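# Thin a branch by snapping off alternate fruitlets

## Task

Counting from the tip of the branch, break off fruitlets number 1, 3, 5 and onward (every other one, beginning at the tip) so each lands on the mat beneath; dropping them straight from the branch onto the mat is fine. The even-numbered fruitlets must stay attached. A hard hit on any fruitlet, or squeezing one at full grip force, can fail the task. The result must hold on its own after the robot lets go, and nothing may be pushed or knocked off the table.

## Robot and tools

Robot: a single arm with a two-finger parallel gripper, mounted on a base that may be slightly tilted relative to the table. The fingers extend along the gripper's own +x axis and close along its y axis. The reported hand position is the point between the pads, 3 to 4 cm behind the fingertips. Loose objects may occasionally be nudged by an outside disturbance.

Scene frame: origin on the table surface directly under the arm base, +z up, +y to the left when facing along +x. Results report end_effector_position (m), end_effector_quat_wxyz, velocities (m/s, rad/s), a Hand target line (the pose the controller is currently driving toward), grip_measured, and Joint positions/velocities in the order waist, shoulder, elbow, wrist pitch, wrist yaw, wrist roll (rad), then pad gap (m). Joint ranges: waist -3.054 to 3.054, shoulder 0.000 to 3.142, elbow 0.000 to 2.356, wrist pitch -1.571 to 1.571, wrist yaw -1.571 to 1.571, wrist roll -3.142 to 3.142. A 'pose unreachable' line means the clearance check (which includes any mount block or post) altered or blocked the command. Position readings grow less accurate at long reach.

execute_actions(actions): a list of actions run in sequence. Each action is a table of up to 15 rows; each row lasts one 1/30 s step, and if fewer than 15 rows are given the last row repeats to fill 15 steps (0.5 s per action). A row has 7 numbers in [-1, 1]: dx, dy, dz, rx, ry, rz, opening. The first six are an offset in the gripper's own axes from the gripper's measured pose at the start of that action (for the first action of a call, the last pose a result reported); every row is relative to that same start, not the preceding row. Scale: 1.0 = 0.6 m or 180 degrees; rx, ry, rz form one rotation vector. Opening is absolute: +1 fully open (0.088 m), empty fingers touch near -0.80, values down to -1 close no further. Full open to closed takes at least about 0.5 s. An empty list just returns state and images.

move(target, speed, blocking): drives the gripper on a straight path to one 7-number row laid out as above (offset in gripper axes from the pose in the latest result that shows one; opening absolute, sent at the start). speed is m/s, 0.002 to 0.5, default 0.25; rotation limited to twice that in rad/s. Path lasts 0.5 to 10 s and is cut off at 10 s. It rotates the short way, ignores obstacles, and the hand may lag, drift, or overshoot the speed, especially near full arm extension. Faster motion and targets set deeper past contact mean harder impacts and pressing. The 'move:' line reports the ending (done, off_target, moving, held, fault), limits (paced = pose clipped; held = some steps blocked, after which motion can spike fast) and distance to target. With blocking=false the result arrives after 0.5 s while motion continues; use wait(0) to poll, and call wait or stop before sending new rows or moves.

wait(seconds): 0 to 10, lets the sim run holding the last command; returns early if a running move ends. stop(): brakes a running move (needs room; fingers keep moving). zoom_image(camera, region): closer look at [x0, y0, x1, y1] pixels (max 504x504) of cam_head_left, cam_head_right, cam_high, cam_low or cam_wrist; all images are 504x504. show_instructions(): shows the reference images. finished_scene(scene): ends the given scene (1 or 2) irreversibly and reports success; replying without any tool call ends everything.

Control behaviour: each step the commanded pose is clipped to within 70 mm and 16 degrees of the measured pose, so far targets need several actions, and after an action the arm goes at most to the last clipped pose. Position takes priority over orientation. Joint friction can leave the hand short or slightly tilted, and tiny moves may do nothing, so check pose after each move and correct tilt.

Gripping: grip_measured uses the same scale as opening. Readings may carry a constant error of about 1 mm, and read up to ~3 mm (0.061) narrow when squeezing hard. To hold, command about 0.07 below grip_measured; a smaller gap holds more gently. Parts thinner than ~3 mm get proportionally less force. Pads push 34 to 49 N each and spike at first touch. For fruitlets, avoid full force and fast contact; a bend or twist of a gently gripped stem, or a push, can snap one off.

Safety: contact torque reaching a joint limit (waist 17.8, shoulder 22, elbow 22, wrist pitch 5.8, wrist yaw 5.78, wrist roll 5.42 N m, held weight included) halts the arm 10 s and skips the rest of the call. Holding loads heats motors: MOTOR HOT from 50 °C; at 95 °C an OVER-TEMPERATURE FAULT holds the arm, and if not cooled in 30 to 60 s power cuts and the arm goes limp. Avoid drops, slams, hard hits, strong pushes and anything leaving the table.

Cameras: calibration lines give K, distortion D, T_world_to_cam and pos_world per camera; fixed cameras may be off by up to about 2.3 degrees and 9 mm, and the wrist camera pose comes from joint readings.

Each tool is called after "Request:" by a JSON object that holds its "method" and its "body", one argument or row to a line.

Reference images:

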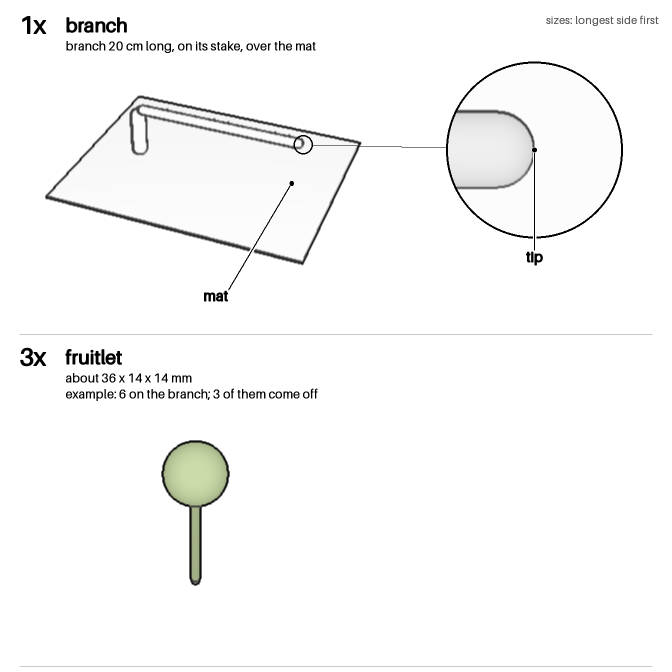

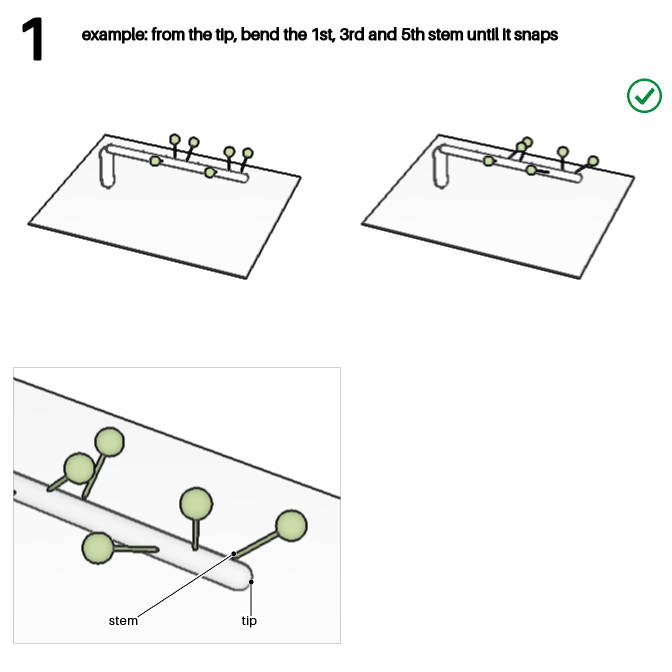

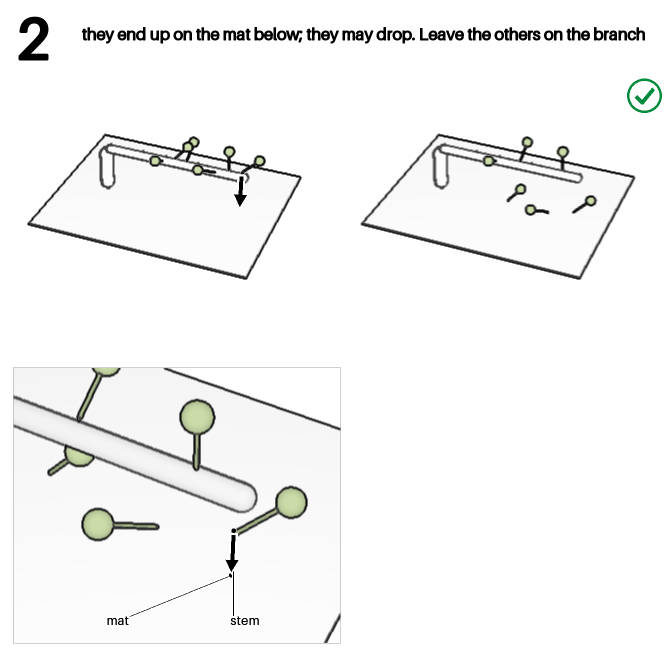

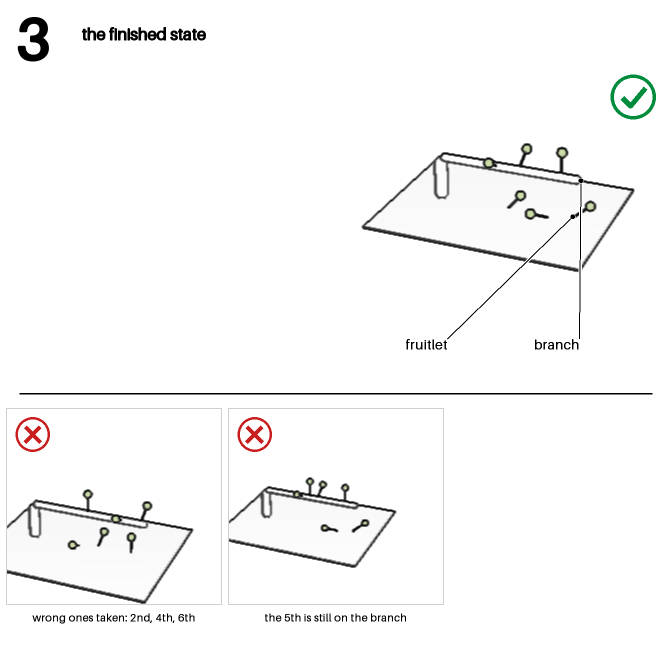

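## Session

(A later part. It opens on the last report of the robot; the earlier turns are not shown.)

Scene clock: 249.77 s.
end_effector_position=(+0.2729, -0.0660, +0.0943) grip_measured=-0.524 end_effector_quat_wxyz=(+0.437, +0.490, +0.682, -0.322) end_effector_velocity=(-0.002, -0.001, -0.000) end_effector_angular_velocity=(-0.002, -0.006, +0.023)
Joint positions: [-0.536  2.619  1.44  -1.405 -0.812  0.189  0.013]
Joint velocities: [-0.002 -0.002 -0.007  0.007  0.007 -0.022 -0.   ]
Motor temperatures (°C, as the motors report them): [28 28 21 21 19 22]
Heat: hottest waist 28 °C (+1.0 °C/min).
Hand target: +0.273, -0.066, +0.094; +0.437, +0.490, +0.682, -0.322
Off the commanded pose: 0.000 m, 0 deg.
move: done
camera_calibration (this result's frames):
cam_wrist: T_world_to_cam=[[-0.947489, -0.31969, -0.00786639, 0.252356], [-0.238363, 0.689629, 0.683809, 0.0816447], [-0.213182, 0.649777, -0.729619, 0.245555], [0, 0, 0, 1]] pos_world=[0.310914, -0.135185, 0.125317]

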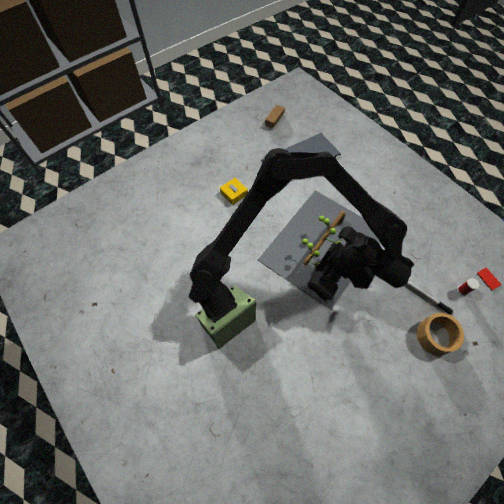

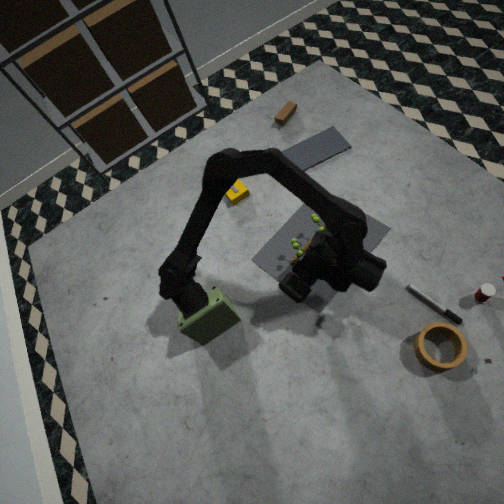

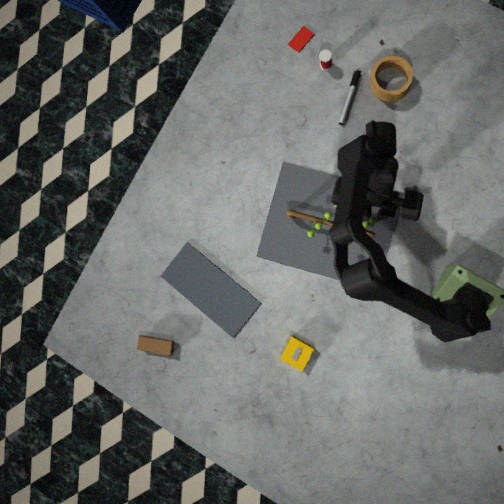

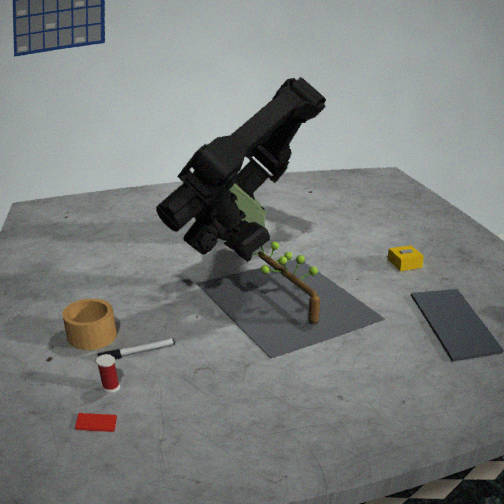

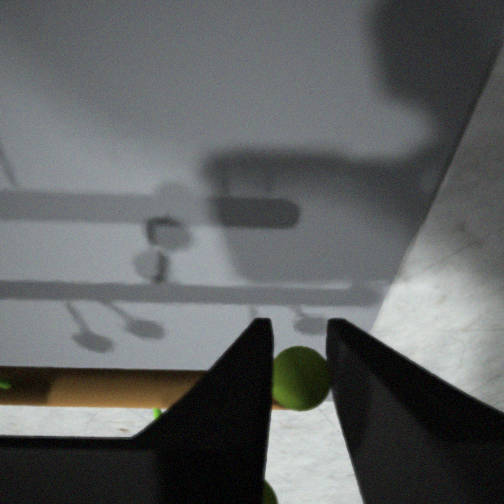

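Request:
{"method": "move", "body": {
  "target": [0.008,-0.045,0,0,0,0,-0.56],
  "speed": 0.015
}}

Request:
{"method": "zoom_image", "body": {
  "camera": "cam_low",
  "region": [200, 200, 340, 320]
}}

Scene clock: 257.77 s.
end_effector_position=(+0.2467, -0.0725, +0.0871) grip_measured=-0.558 end_effector_quat_wxyz=(+0.431, +0.493, +0.683, -0.323) end_effector_velocity=(-0.001, +0.002, +0.001) end_effector_angular_velocity=(+0.013, -0.009, +0.008)
Joint positions: [-0.576  2.617  1.342 -1.343 -0.778  0.158  0.012]
Joint velocities: [-0.002 -0.002 -0.007 -0.007 -0.007 -0.022 -0.   ]
Motor temperatures (°C, as the motors report them): [29 28 21 21 19 22]
Heat: hottest waist 29 °C (+1.0 °C/min).
Hand target: +0.246, -0.072, +0.090; +0.437, +0.490, +0.682, -0.322
Off the commanded pose: 0.003 m, 1 deg.
move: done
camera_calibration (this result's frames):
cam_wrist: T_world_to_cam=[[-0.949789, -0.312877, -0.00285278, 0.226021], [-0.228031, 0.685924, 0.691021, 0.0813191], [-0.214248, 0.656975, -0.722829, 0.239169], [0, 0, 0, 1]] pos_world=[0.284457, -0.14219, 0.11733]

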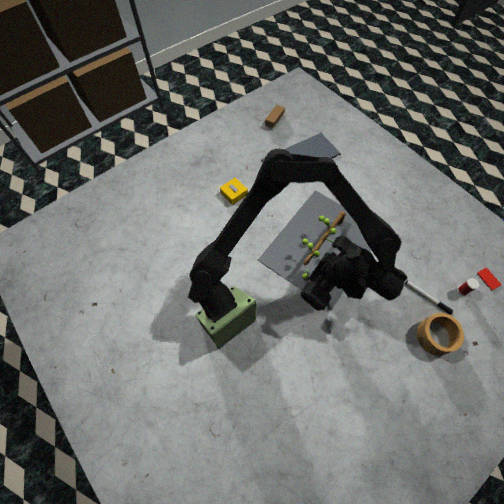

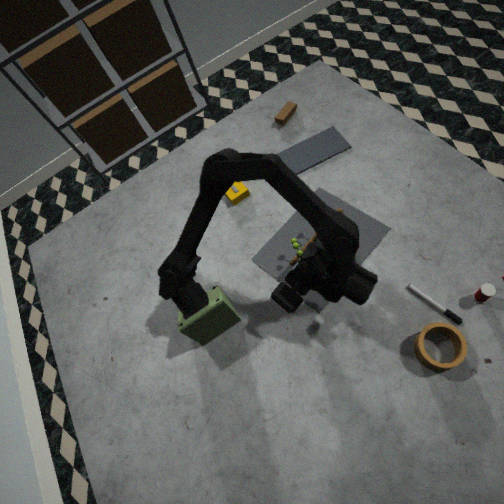

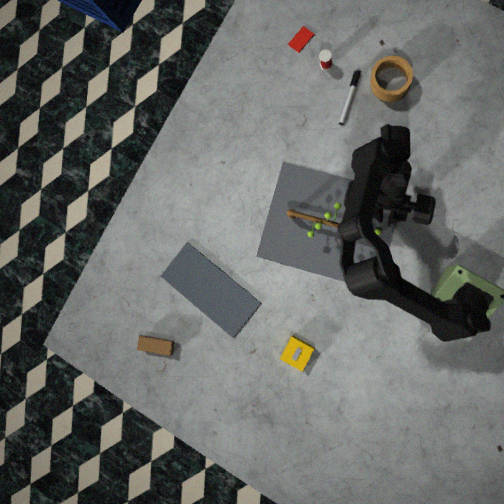

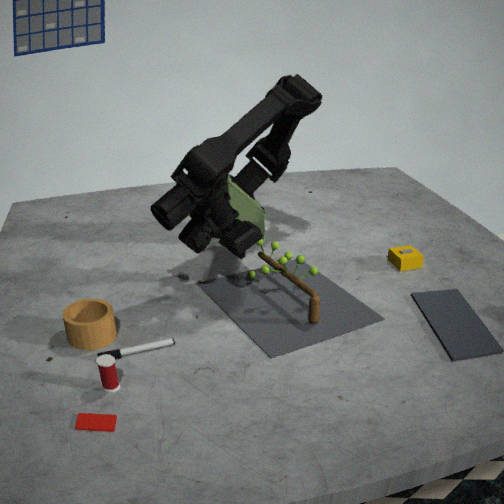

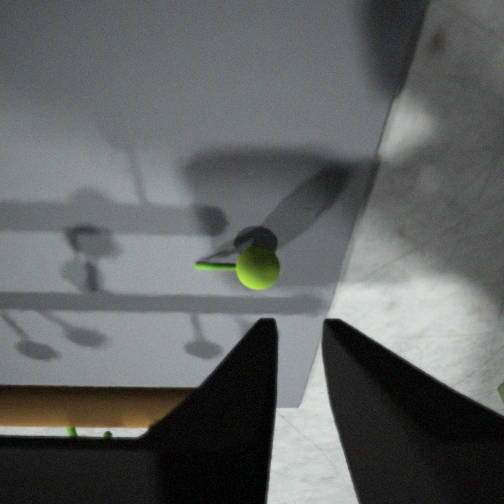

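Region (200, 200, 340, 320) of cam_low's 504x504 image, scaled by 3.600, with more detail than that image has; it fills the top 432 rows of this view, and the rest is white.

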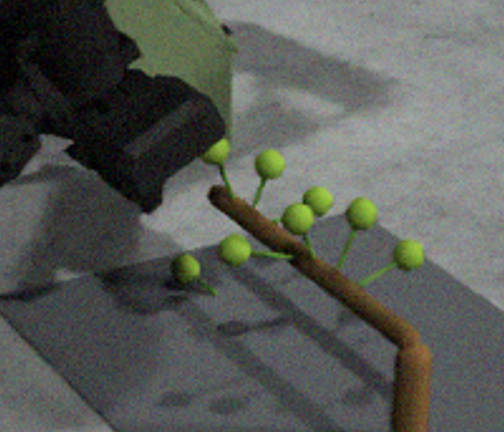

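Request:
{"method": "move", "body": {
  "target": [-0.075,0,0,0,0,0,-0.25],
  "speed": 0.1
}}

Request:
{"method": "move", "body": {
  "target": [0,0.19,0.012,0,0,0,-0.25],
  "speed": 0.1
}}

Scene clock: 267.83 s.
end_effector_position=(+0.2534, -0.0877, +0.1279) grip_measured=-0.253 end_effector_quat_wxyz=(+0.433, +0.492, +0.683, -0.323) end_effector_velocity=(-0.001, +0.001, +0.002) end_effector_angular_velocity=(+0.020, +0.013, +0.003)
Joint positions: [-0.663  2.629  1.486 -1.51  -0.703  0.101  0.027]
Joint velocities: [-0.002  0.012  0.017 -0.037  0.007 -0.022  0.   ]
Motor temperatures (°C, as the motors report them): [29 29 21 21 19 22]
Heat: hottest waist 29 °C (+1.0 °C/min).
Hand target: +0.253, -0.090, +0.128; +0.431, +0.493, +0.683, -0.323
Off the commanded pose: 0.003 m, 0 deg.
move: done
camera_calibration (this result's frames):
cam_wrist: T_world_to_cam=[[-0.949271, -0.314417, -0.00508702, 0.227783], [-0.23121, 0.686911, 0.688981, 0.0662606], [-0.213133, 0.655206, -0.724761, 0.279853], [0, 0, 0, 1]] pos_world=[0.291194, -0.157258, 0.158333]

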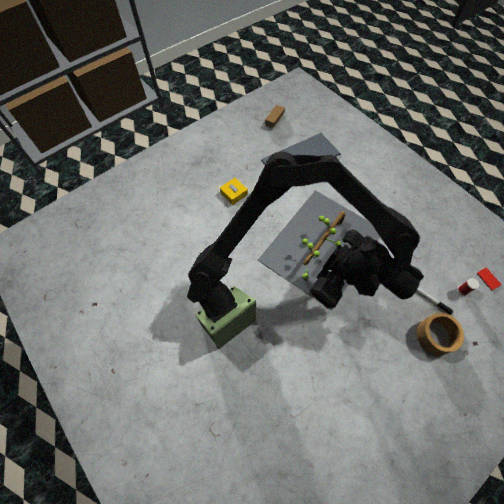

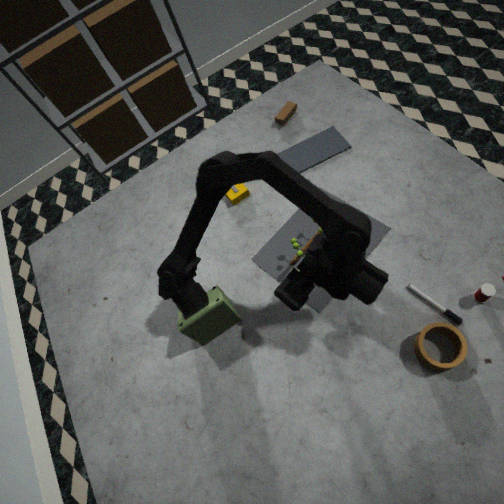

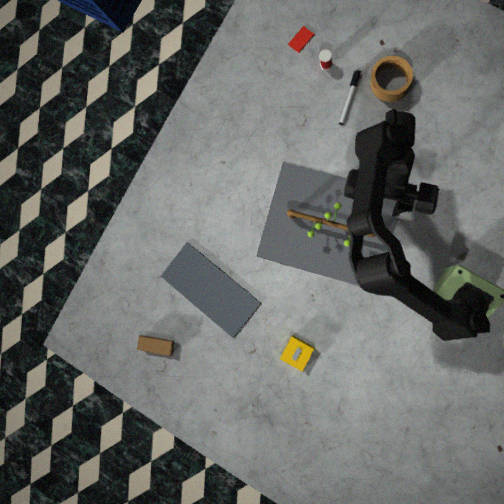

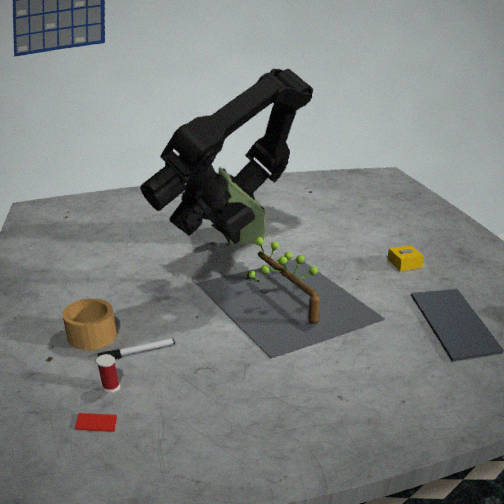

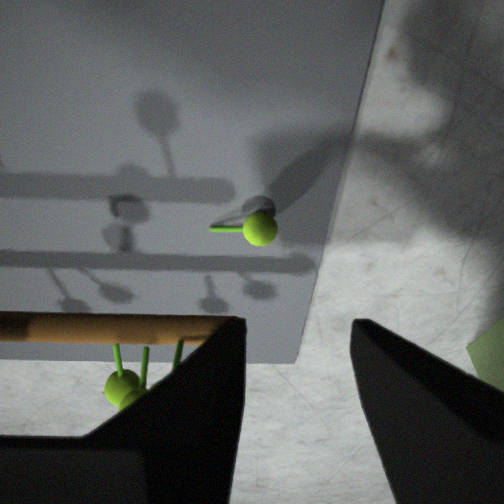

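Scene clock: 269.37 s.
end_effector_position=(+0.3629, -0.0582, +0.1242) grip_measured=-0.252 end_effector_quat_wxyz=(+0.471, +0.490, +0.654, -0.333) end_effector_velocity=(+0.003, +0.002, +0.002) end_effector_angular_velocity=(+0.014, -0.014, -0.017)
Joint positions: [-0.465  2.69   1.861 -1.568 -0.887  0.355  0.027]
Joint velocities: [-0.002  0.002  0.007 -0.007 -0.022  0.007  0.   ]
Motor temperatures (°C, as the motors report them): [29 29 21 21 19 22]
Heat: hottest waist 29 °C (+1.0 °C/min).
Hand target: +0.364, -0.060, +0.123; +0.469, +0.494, +0.652, -0.333
Off the commanded pose: 0.002 m, 6 deg.
joint sent to its limit — the command would take joint 4 (wrist pitch) past its lower limit, so that joint was sent only as far as its limit.
move: off_target
camera_calibration (this result's frames):
cam_wrist: T_world_to_cam=[[-0.950397, -0.307653, -0.0457809, 0.346866], [-0.268274, 0.736312, 0.621187, 0.0985709], [-0.157401, 0.602656, -0.782324, 0.265035], [0, 0, 0, 1]] pos_world=[0.397821, -0.125589, 0.161992]

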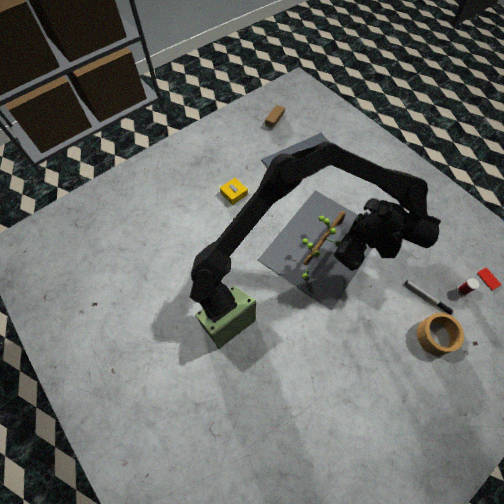

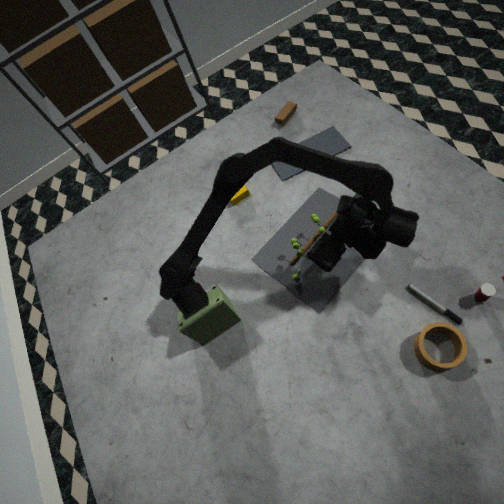

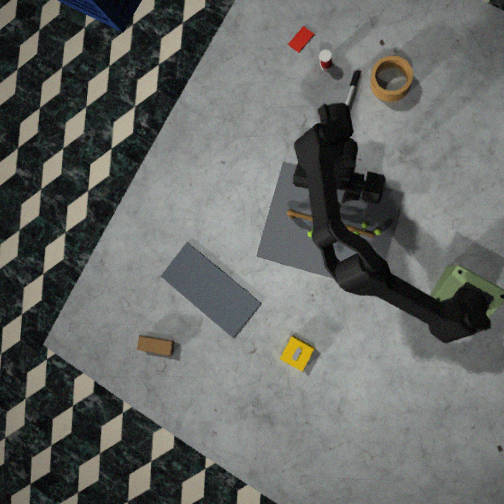

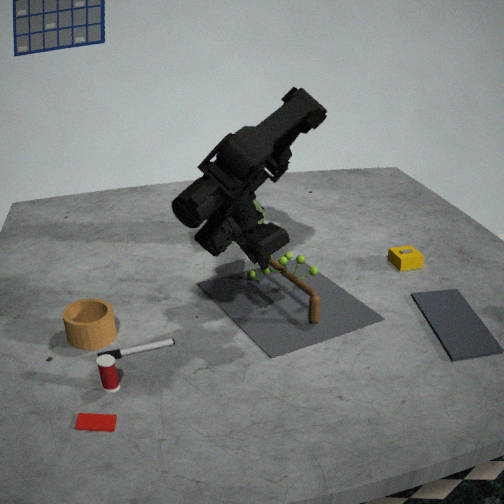

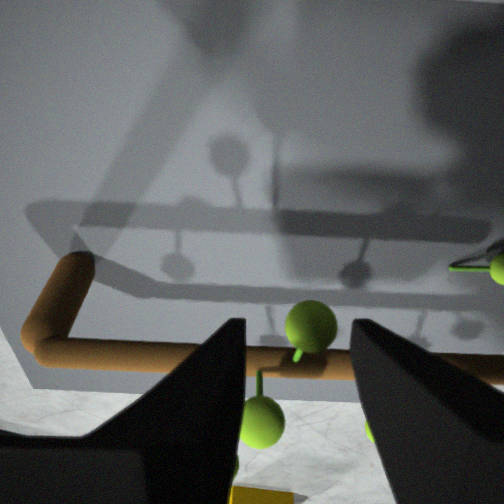

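Request:
{"method": "move", "body": {
  "target": [0.037,-0.005,0,0,0,0,-0.25],
  "speed": 0.02
}}

Scene clock: 288.63 s.
end_effector_position=(+0.3570, -0.0548, +0.0999) grip_measured=-0.252 end_effector_quat_wxyz=(+0.466, +0.490, +0.656, -0.335) end_effector_velocity=(-0.004, -0.000, +0.002) end_effector_angular_velocity=(-0.000, +0.010, -0.018)
Joint positions: [-0.427  2.68   1.768 -1.467 -0.91   0.394  0.027]
Joint velocities: [-0.007 -0.007 -0.012 -0.007  0.007  0.007  0.   ]
Motor temperatures (°C, as the motors report them): [31 29 21 21 19 22]
Heat: hottest waist 31 °C (+3.0 °C/min).
Hand target: +0.359, -0.052, +0.103; +0.471, +0.490, +0.654, -0.332
Off the commanded pose: 0.005 m, 1 deg.
move: done
camera_calibration (this result's frames):
cam_wrist: T_world_to_cam=[[-0.952036, -0.303848, -0.0361235, 0.340973], [-0.258578, 0.73578, 0.625911, 0.105594], [-0.163603, 0.60523, -0.779057, 0.245053], [0, 0, 0, 1]] pos_world=[0.392014, -0.122404, 0.137135]

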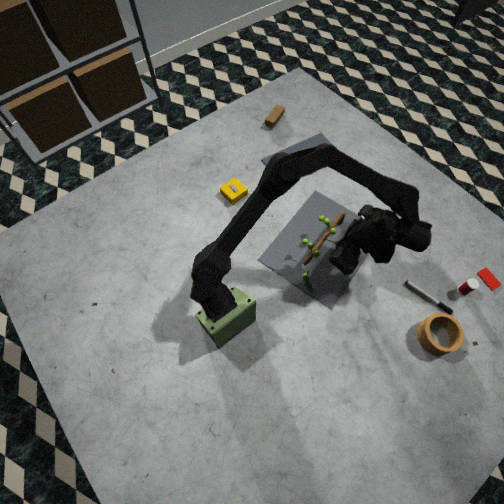

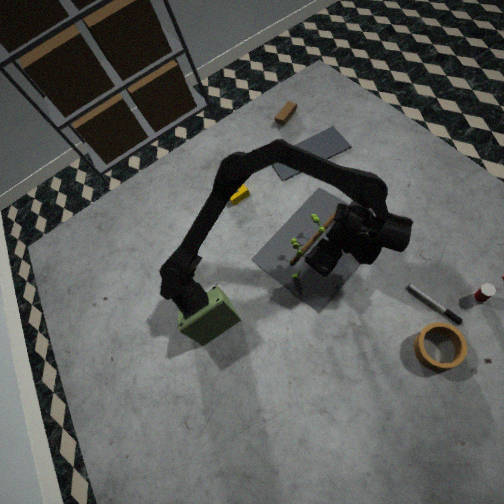

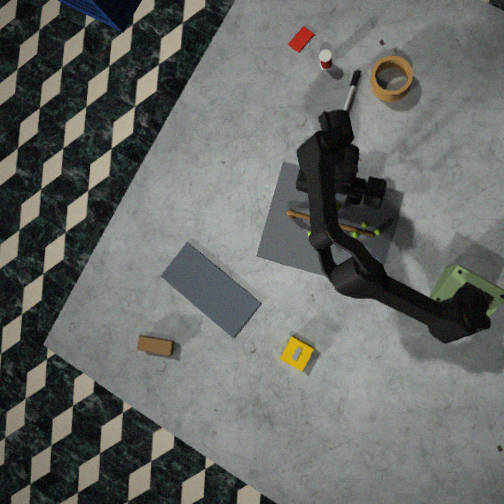

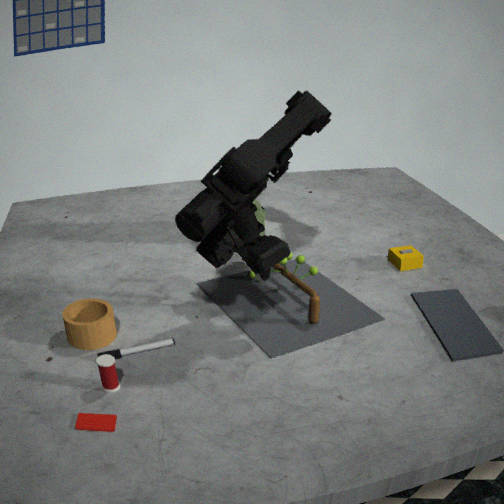

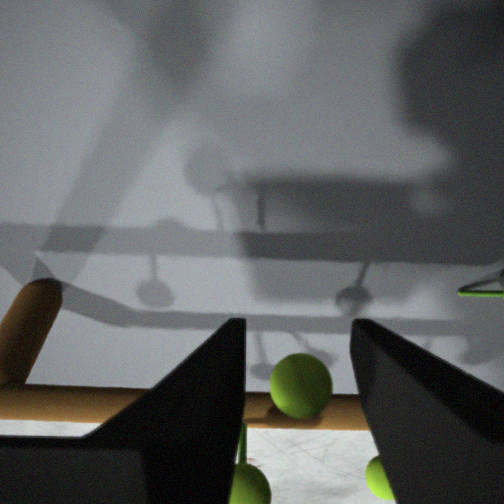

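Request:
{"method": "move", "body": {
  "target": [0,0,0,0,0,0,-0.53]
}}

Request:
{"method": "move", "body": {
  "target": [0.006,-0.038,0.004,0,0,0,-0.56],
  "speed": 0.015
}}

Request:
{"method": "zoom_image", "body": {
  "camera": "cam_low",
  "region": [200, 200, 340, 320]
}}

Scene clock: 296.90 s.
end_effector_position=(+0.3570, -0.0547, +0.0999) grip_measured=-0.526 end_effector_quat_wxyz=(+0.467, +0.490, +0.656, -0.335) end_effector_velocity=(-0.002, +0.000, -0.001) end_effector_angular_velocity=(+0.001, +0.012, +0.003)
Joint positions: [-0.427  2.679  1.767 -1.465 -0.91   0.394  0.013]
Joint velocities: [ 0.002  0.002 -0.002 -0.007  0.007 -0.007 -0.   ]
Motor temperatures (°C, as the motors report them): [31 30 21 21 19 22]
Heat: hottest waist 31 °C (+3.0 °C/min).
Hand target: +0.357, -0.055, +0.100; +0.466, +0.490, +0.656, -0.335
Off the commanded pose: 0.000 m, 0 deg.
move: done
camera_calibration (this result's frames):
cam_wrist: T_world_to_cam=[[-0.951896, -0.304235, -0.0365486, 0.340985], [-0.259242, 0.735992, 0.625387, 0.105859], [-0.163365, 0.604778, -0.779458, 0.24501], [0, 0, 0, 1]] pos_world=[0.392052, -0.122349, 0.137234]

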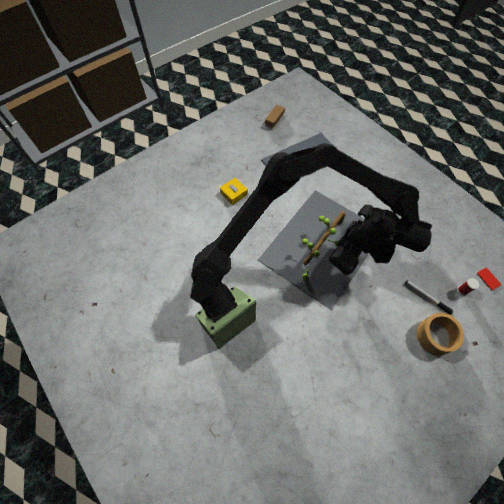

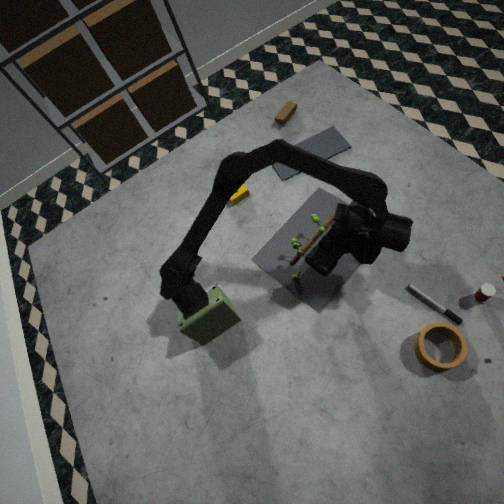

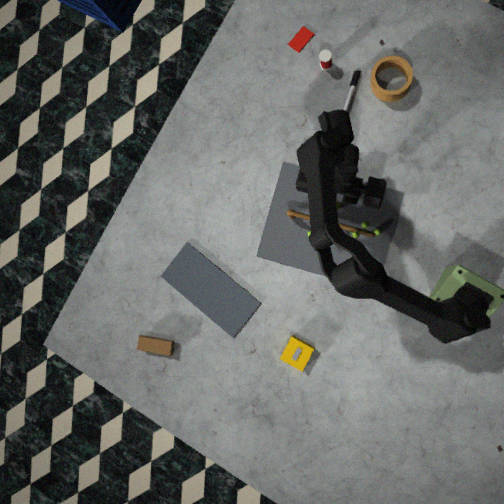

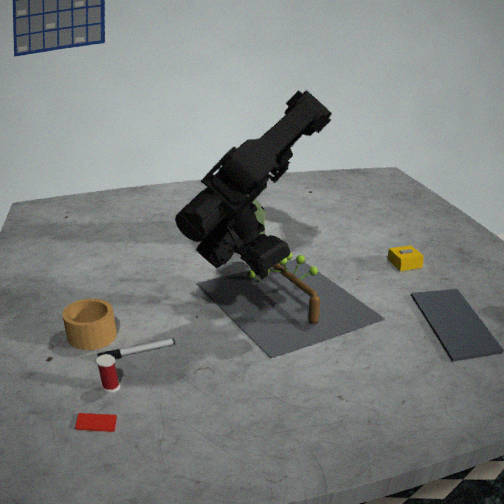

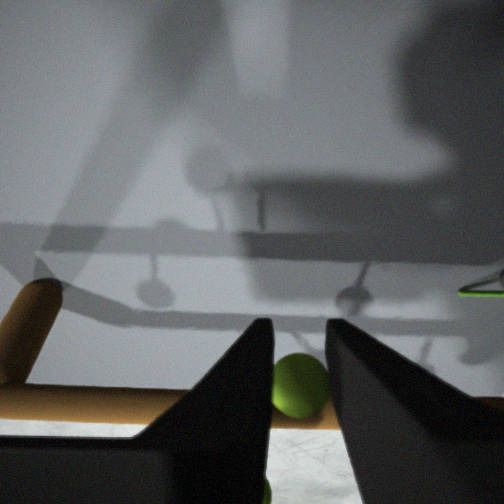

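Scene clock: 298.67 s.
end_effector_position=(+0.3355, -0.0628, +0.0910) grip_measured=-0.558 end_effector_quat_wxyz=(+0.460, +0.493, +0.657, -0.337) end_effector_velocity=(-0.006, +0.002, +0.001) end_effector_angular_velocity=(+0.008, +0.026, -0.027)
Joint positions: [-0.448  2.667  1.661 -1.407 -0.895  0.367  0.012]
Joint velocities: [-0.002 -0.002 -0.012 -0.022  0.007  0.007  0.   ]
Motor temperatures (°C, as the motors report them): [31 30 21 21 19 22]
Heat: hottest waist 31 °C (+3.0 °C/min).
Hand target: +0.336, -0.062, +0.095; +0.466, +0.490, +0.656, -0.335
Off the commanded pose: 0.004 m, 1 deg.
move: done
camera_calibration (this result's frames):
cam_wrist: T_world_to_cam=[[-0.954682, -0.296068, -0.0304358, 0.318629], [-0.247475, 0.732836, 0.633804, 0.10689], [-0.165345, 0.612613, -0.772895, 0.240017], [0, 0, 0, 1]] pos_world=[0.370328, -0.131035, 0.127458]

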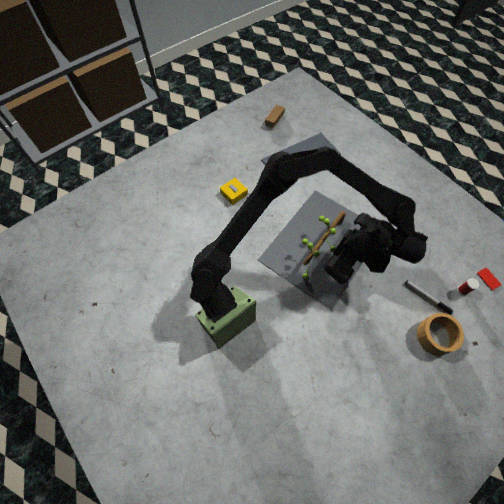

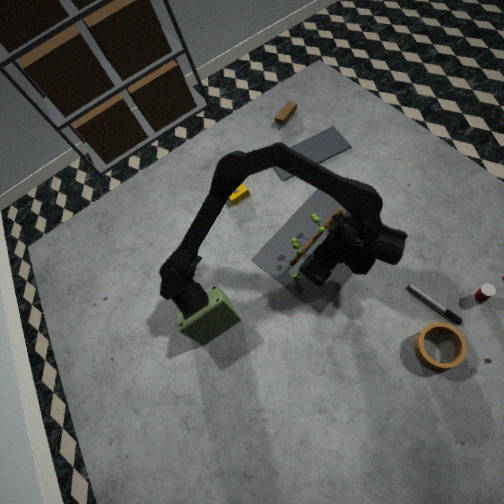

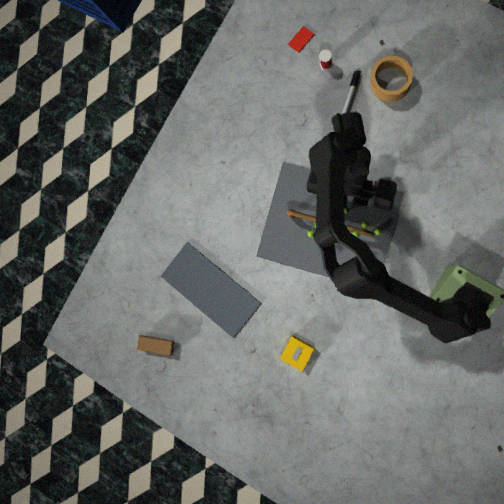

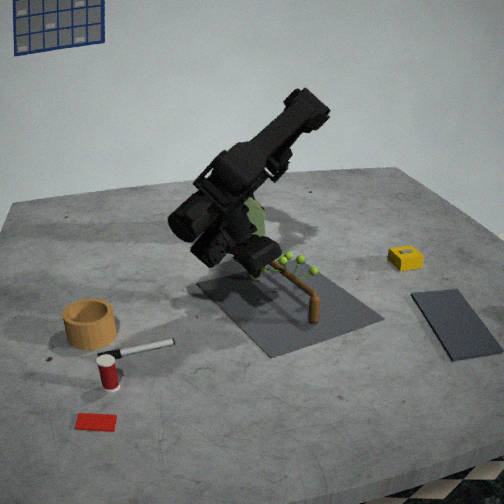

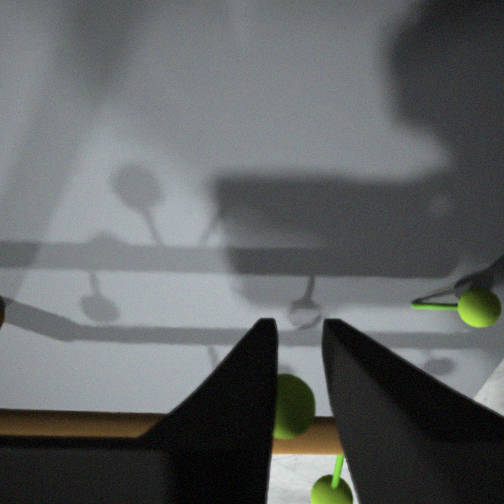

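Region (200, 200, 340, 320) of cam_low's 504x504 image, scaled by 3.600, with more detail than that image has; it fills the top 432 rows of this view, and the rest is white.

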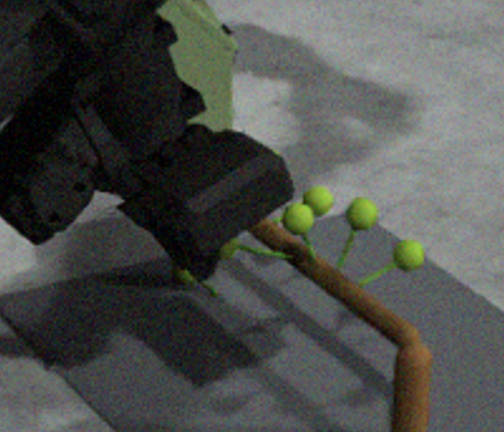

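Request:
{"method": "move", "body": {
  "target": [0.006,-0.022,0,0,0,0,-0.56],
  "speed": 0.015
}}

Scene clock: 303.80 s.
end_effector_position=(+0.3224, -0.0657, +0.0833) grip_measured=-0.558 end_effector_quat_wxyz=(+0.454, +0.495, +0.659, -0.338) end_effector_velocity=(+0.000, +0.002, +0.002) end_effector_angular_velocity=(+0.000, -0.009, -0.006)
Joint positions: [-0.455  2.664  1.598 -1.369 -0.89   0.356  0.012]
Joint velocities: [-0.002 -0.012 -0.012  0.007 -0.007  0.007 -0.   ]
Motor temperatures (°C, as the motors report them): [31 31 21 21 19 22]
Heat: hottest waist 31 °C (+3.0 °C/min).
Hand target: +0.323, -0.065, +0.087; +0.460, +0.493, +0.657, -0.337
Off the commanded pose: 0.004 m, 1 deg.
move: done
camera_calibration (this result's frames):
cam_wrist: T_world_to_cam=[[-0.957089, -0.288842, -0.0234666, 0.305668], [-0.235915, 0.729557, 0.641943, 0.105999], [-0.1683, 0.619933, -0.766393, 0.234514], [0, 0, 0, 1]] pos_world=[0.357027, -0.134425, 0.118858]

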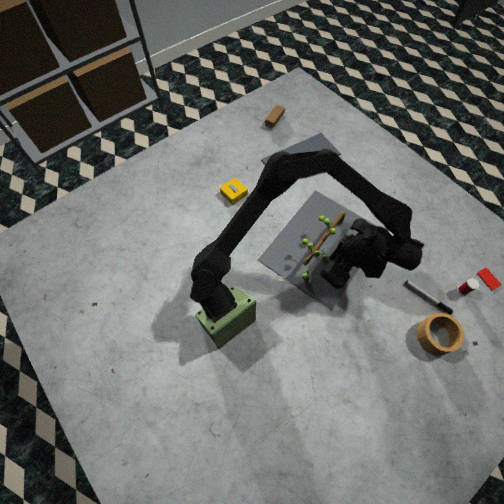

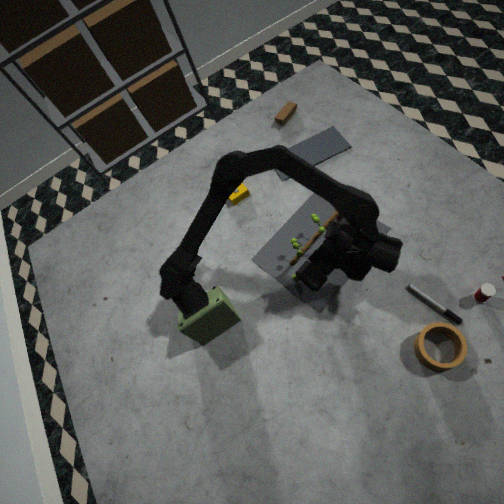

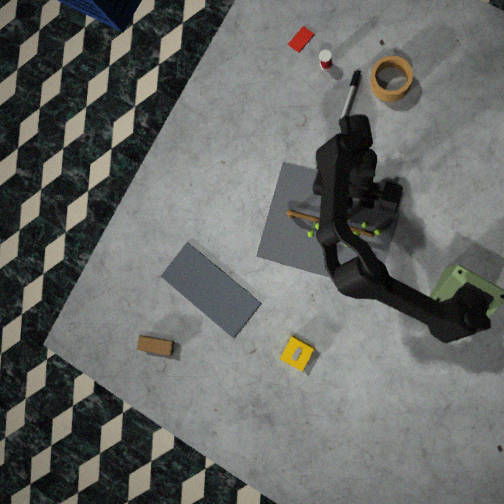

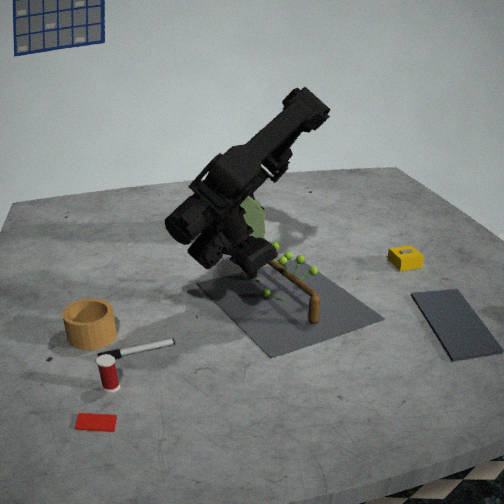

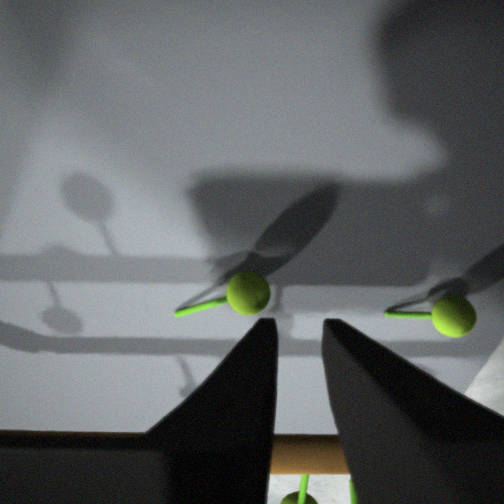

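Request:
{"method": "move", "body": {
  "target": [-0.125,0,0,0,-0.13,0,-0.3],
  "speed": 0.12
}}

Scene clock: 332.83 s.
end_effector_position=(+0.3302, -0.0922, +0.1497) grip_measured=-0.302 end_effector_quat_wxyz=(+0.574, +0.417, +0.557, -0.431) end_effector_velocity=(-0.005, +0.000, -0.001) end_effector_angular_velocity=(+0.003, +0.013, -0.005)
Joint positions: [-0.543  2.383  1.488 -1.121 -0.643  0.602  0.024]
Joint velocities: [-0.002 -0.002 -0.012 -0.007  0.007 -0.007 -0.   ]
Motor temperatures (°C, as the motors report them): [32 33 21 21 19 22]
Heat: hottest shoulder 33 °C (+4.0 °C/min).
Hand target: +0.329, -0.092, +0.153; +0.577, +0.416, +0.553, -0.433
Off the commanded pose: 0.004 m, 1 deg.
move: done
camera_calibration (this result's frames):
cam_wrist: T_world_to_cam=[[-0.95563, -0.294309, -0.0124081, 0.304379], [-0.284753, 0.912175, 0.294709, 0.169521], [-0.0754172, 0.285166, -0.955507, 0.269978], [0, 0, 0, 1]] pos_world=[0.359506, -0.14204, 0.211783]

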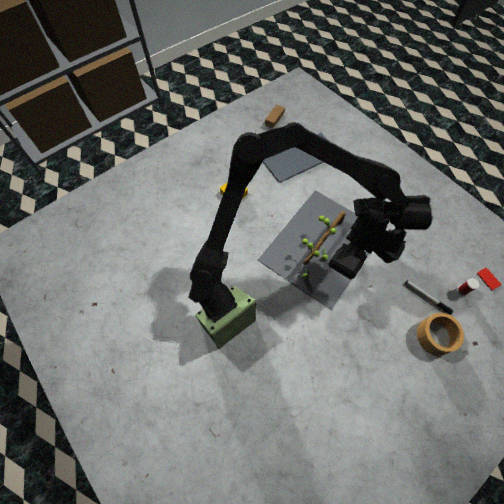

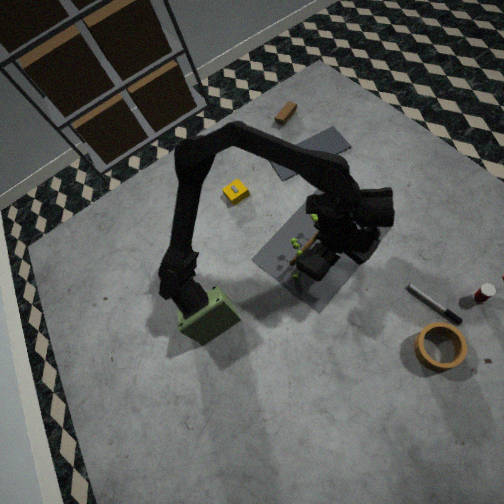

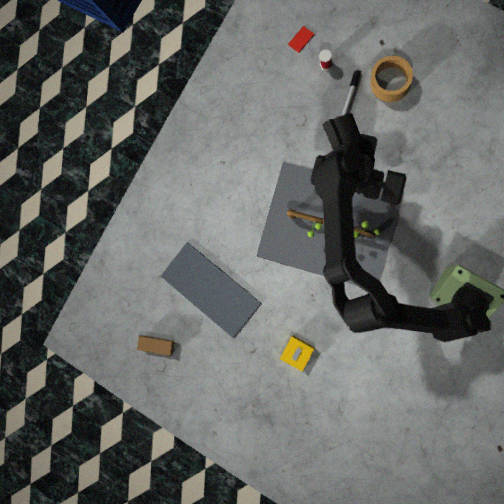

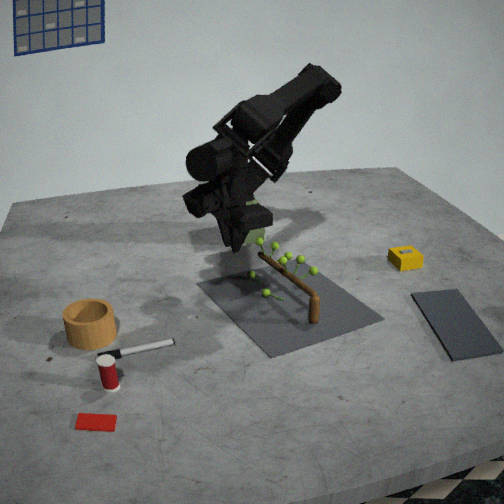

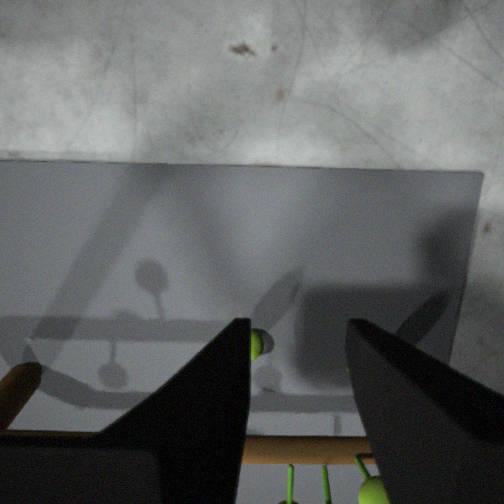

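Request:
{"method": "move", "body": {
  "target": [-0.007,-0.024,-0.159,0,0,0,-0.3],
  "speed": 0.1
}}

Scene clock: 341.10 s.
end_effector_position=(+0.2910, -0.0071, +0.1506) grip_measured=-0.302 end_effector_quat_wxyz=(+0.573, +0.416, +0.558, -0.433) end_effector_velocity=(-0.003, +0.003, +0.001) end_effector_angular_velocity=(+0.009, -0.001, -0.014)
Joint positions: [-0.445  2.037  1.186 -1.098 -0.678  0.715  0.024]
Joint velocities: [-0.002 -0.012 -0.012 -0.007 -0.007  0.007 -0.   ]
Motor temperatures (°C, as the motors report them): [32 33 21 21 19 22]
Heat: hottest shoulder 33 °C (+3.0 °C/min).
Hand target: +0.290, -0.004, +0.151; +0.574, +0.417, +0.557, -0.431
Off the commanded pose: 0.003 m, 0 deg.
move: done
camera_calibration (this result's frames):
cam_wrist: T_world_to_cam=[[-0.955918, -0.293533, -0.007746, 0.291422], [-0.282773, 0.913129, 0.293658, 0.080098], [-0.079125, 0.282903, -0.955879, 0.244697], [0, 0, 0, 1]] pos_world=[0.320587, -0.0568235, 0.212637]

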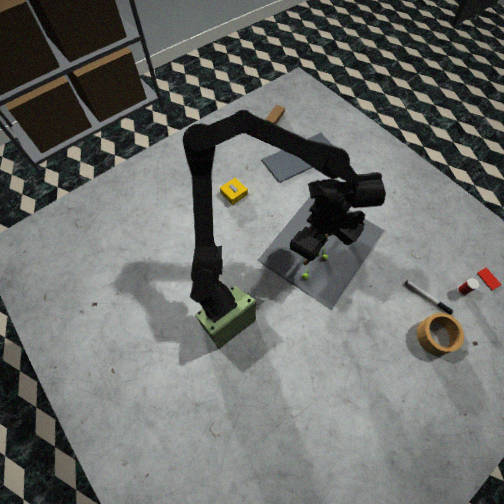

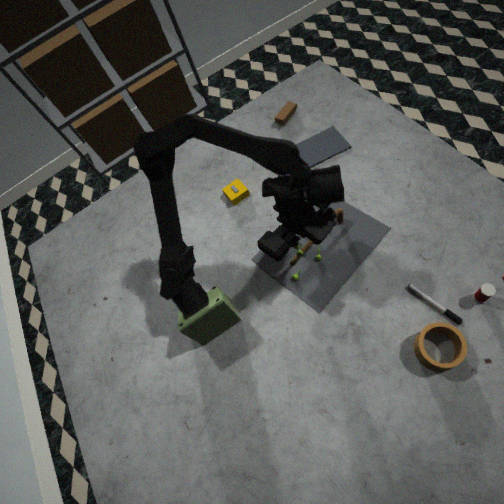

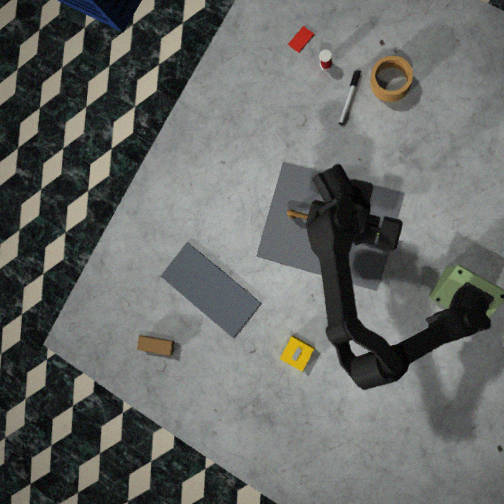

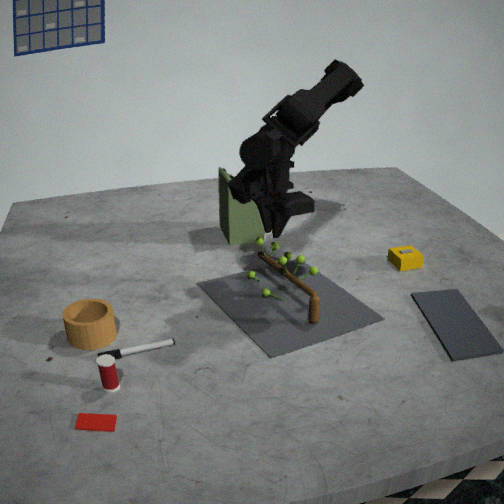

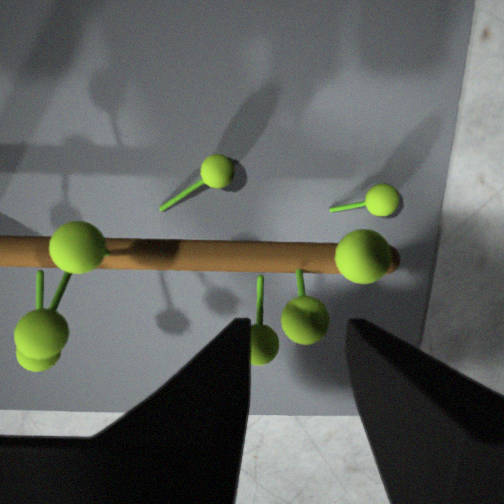

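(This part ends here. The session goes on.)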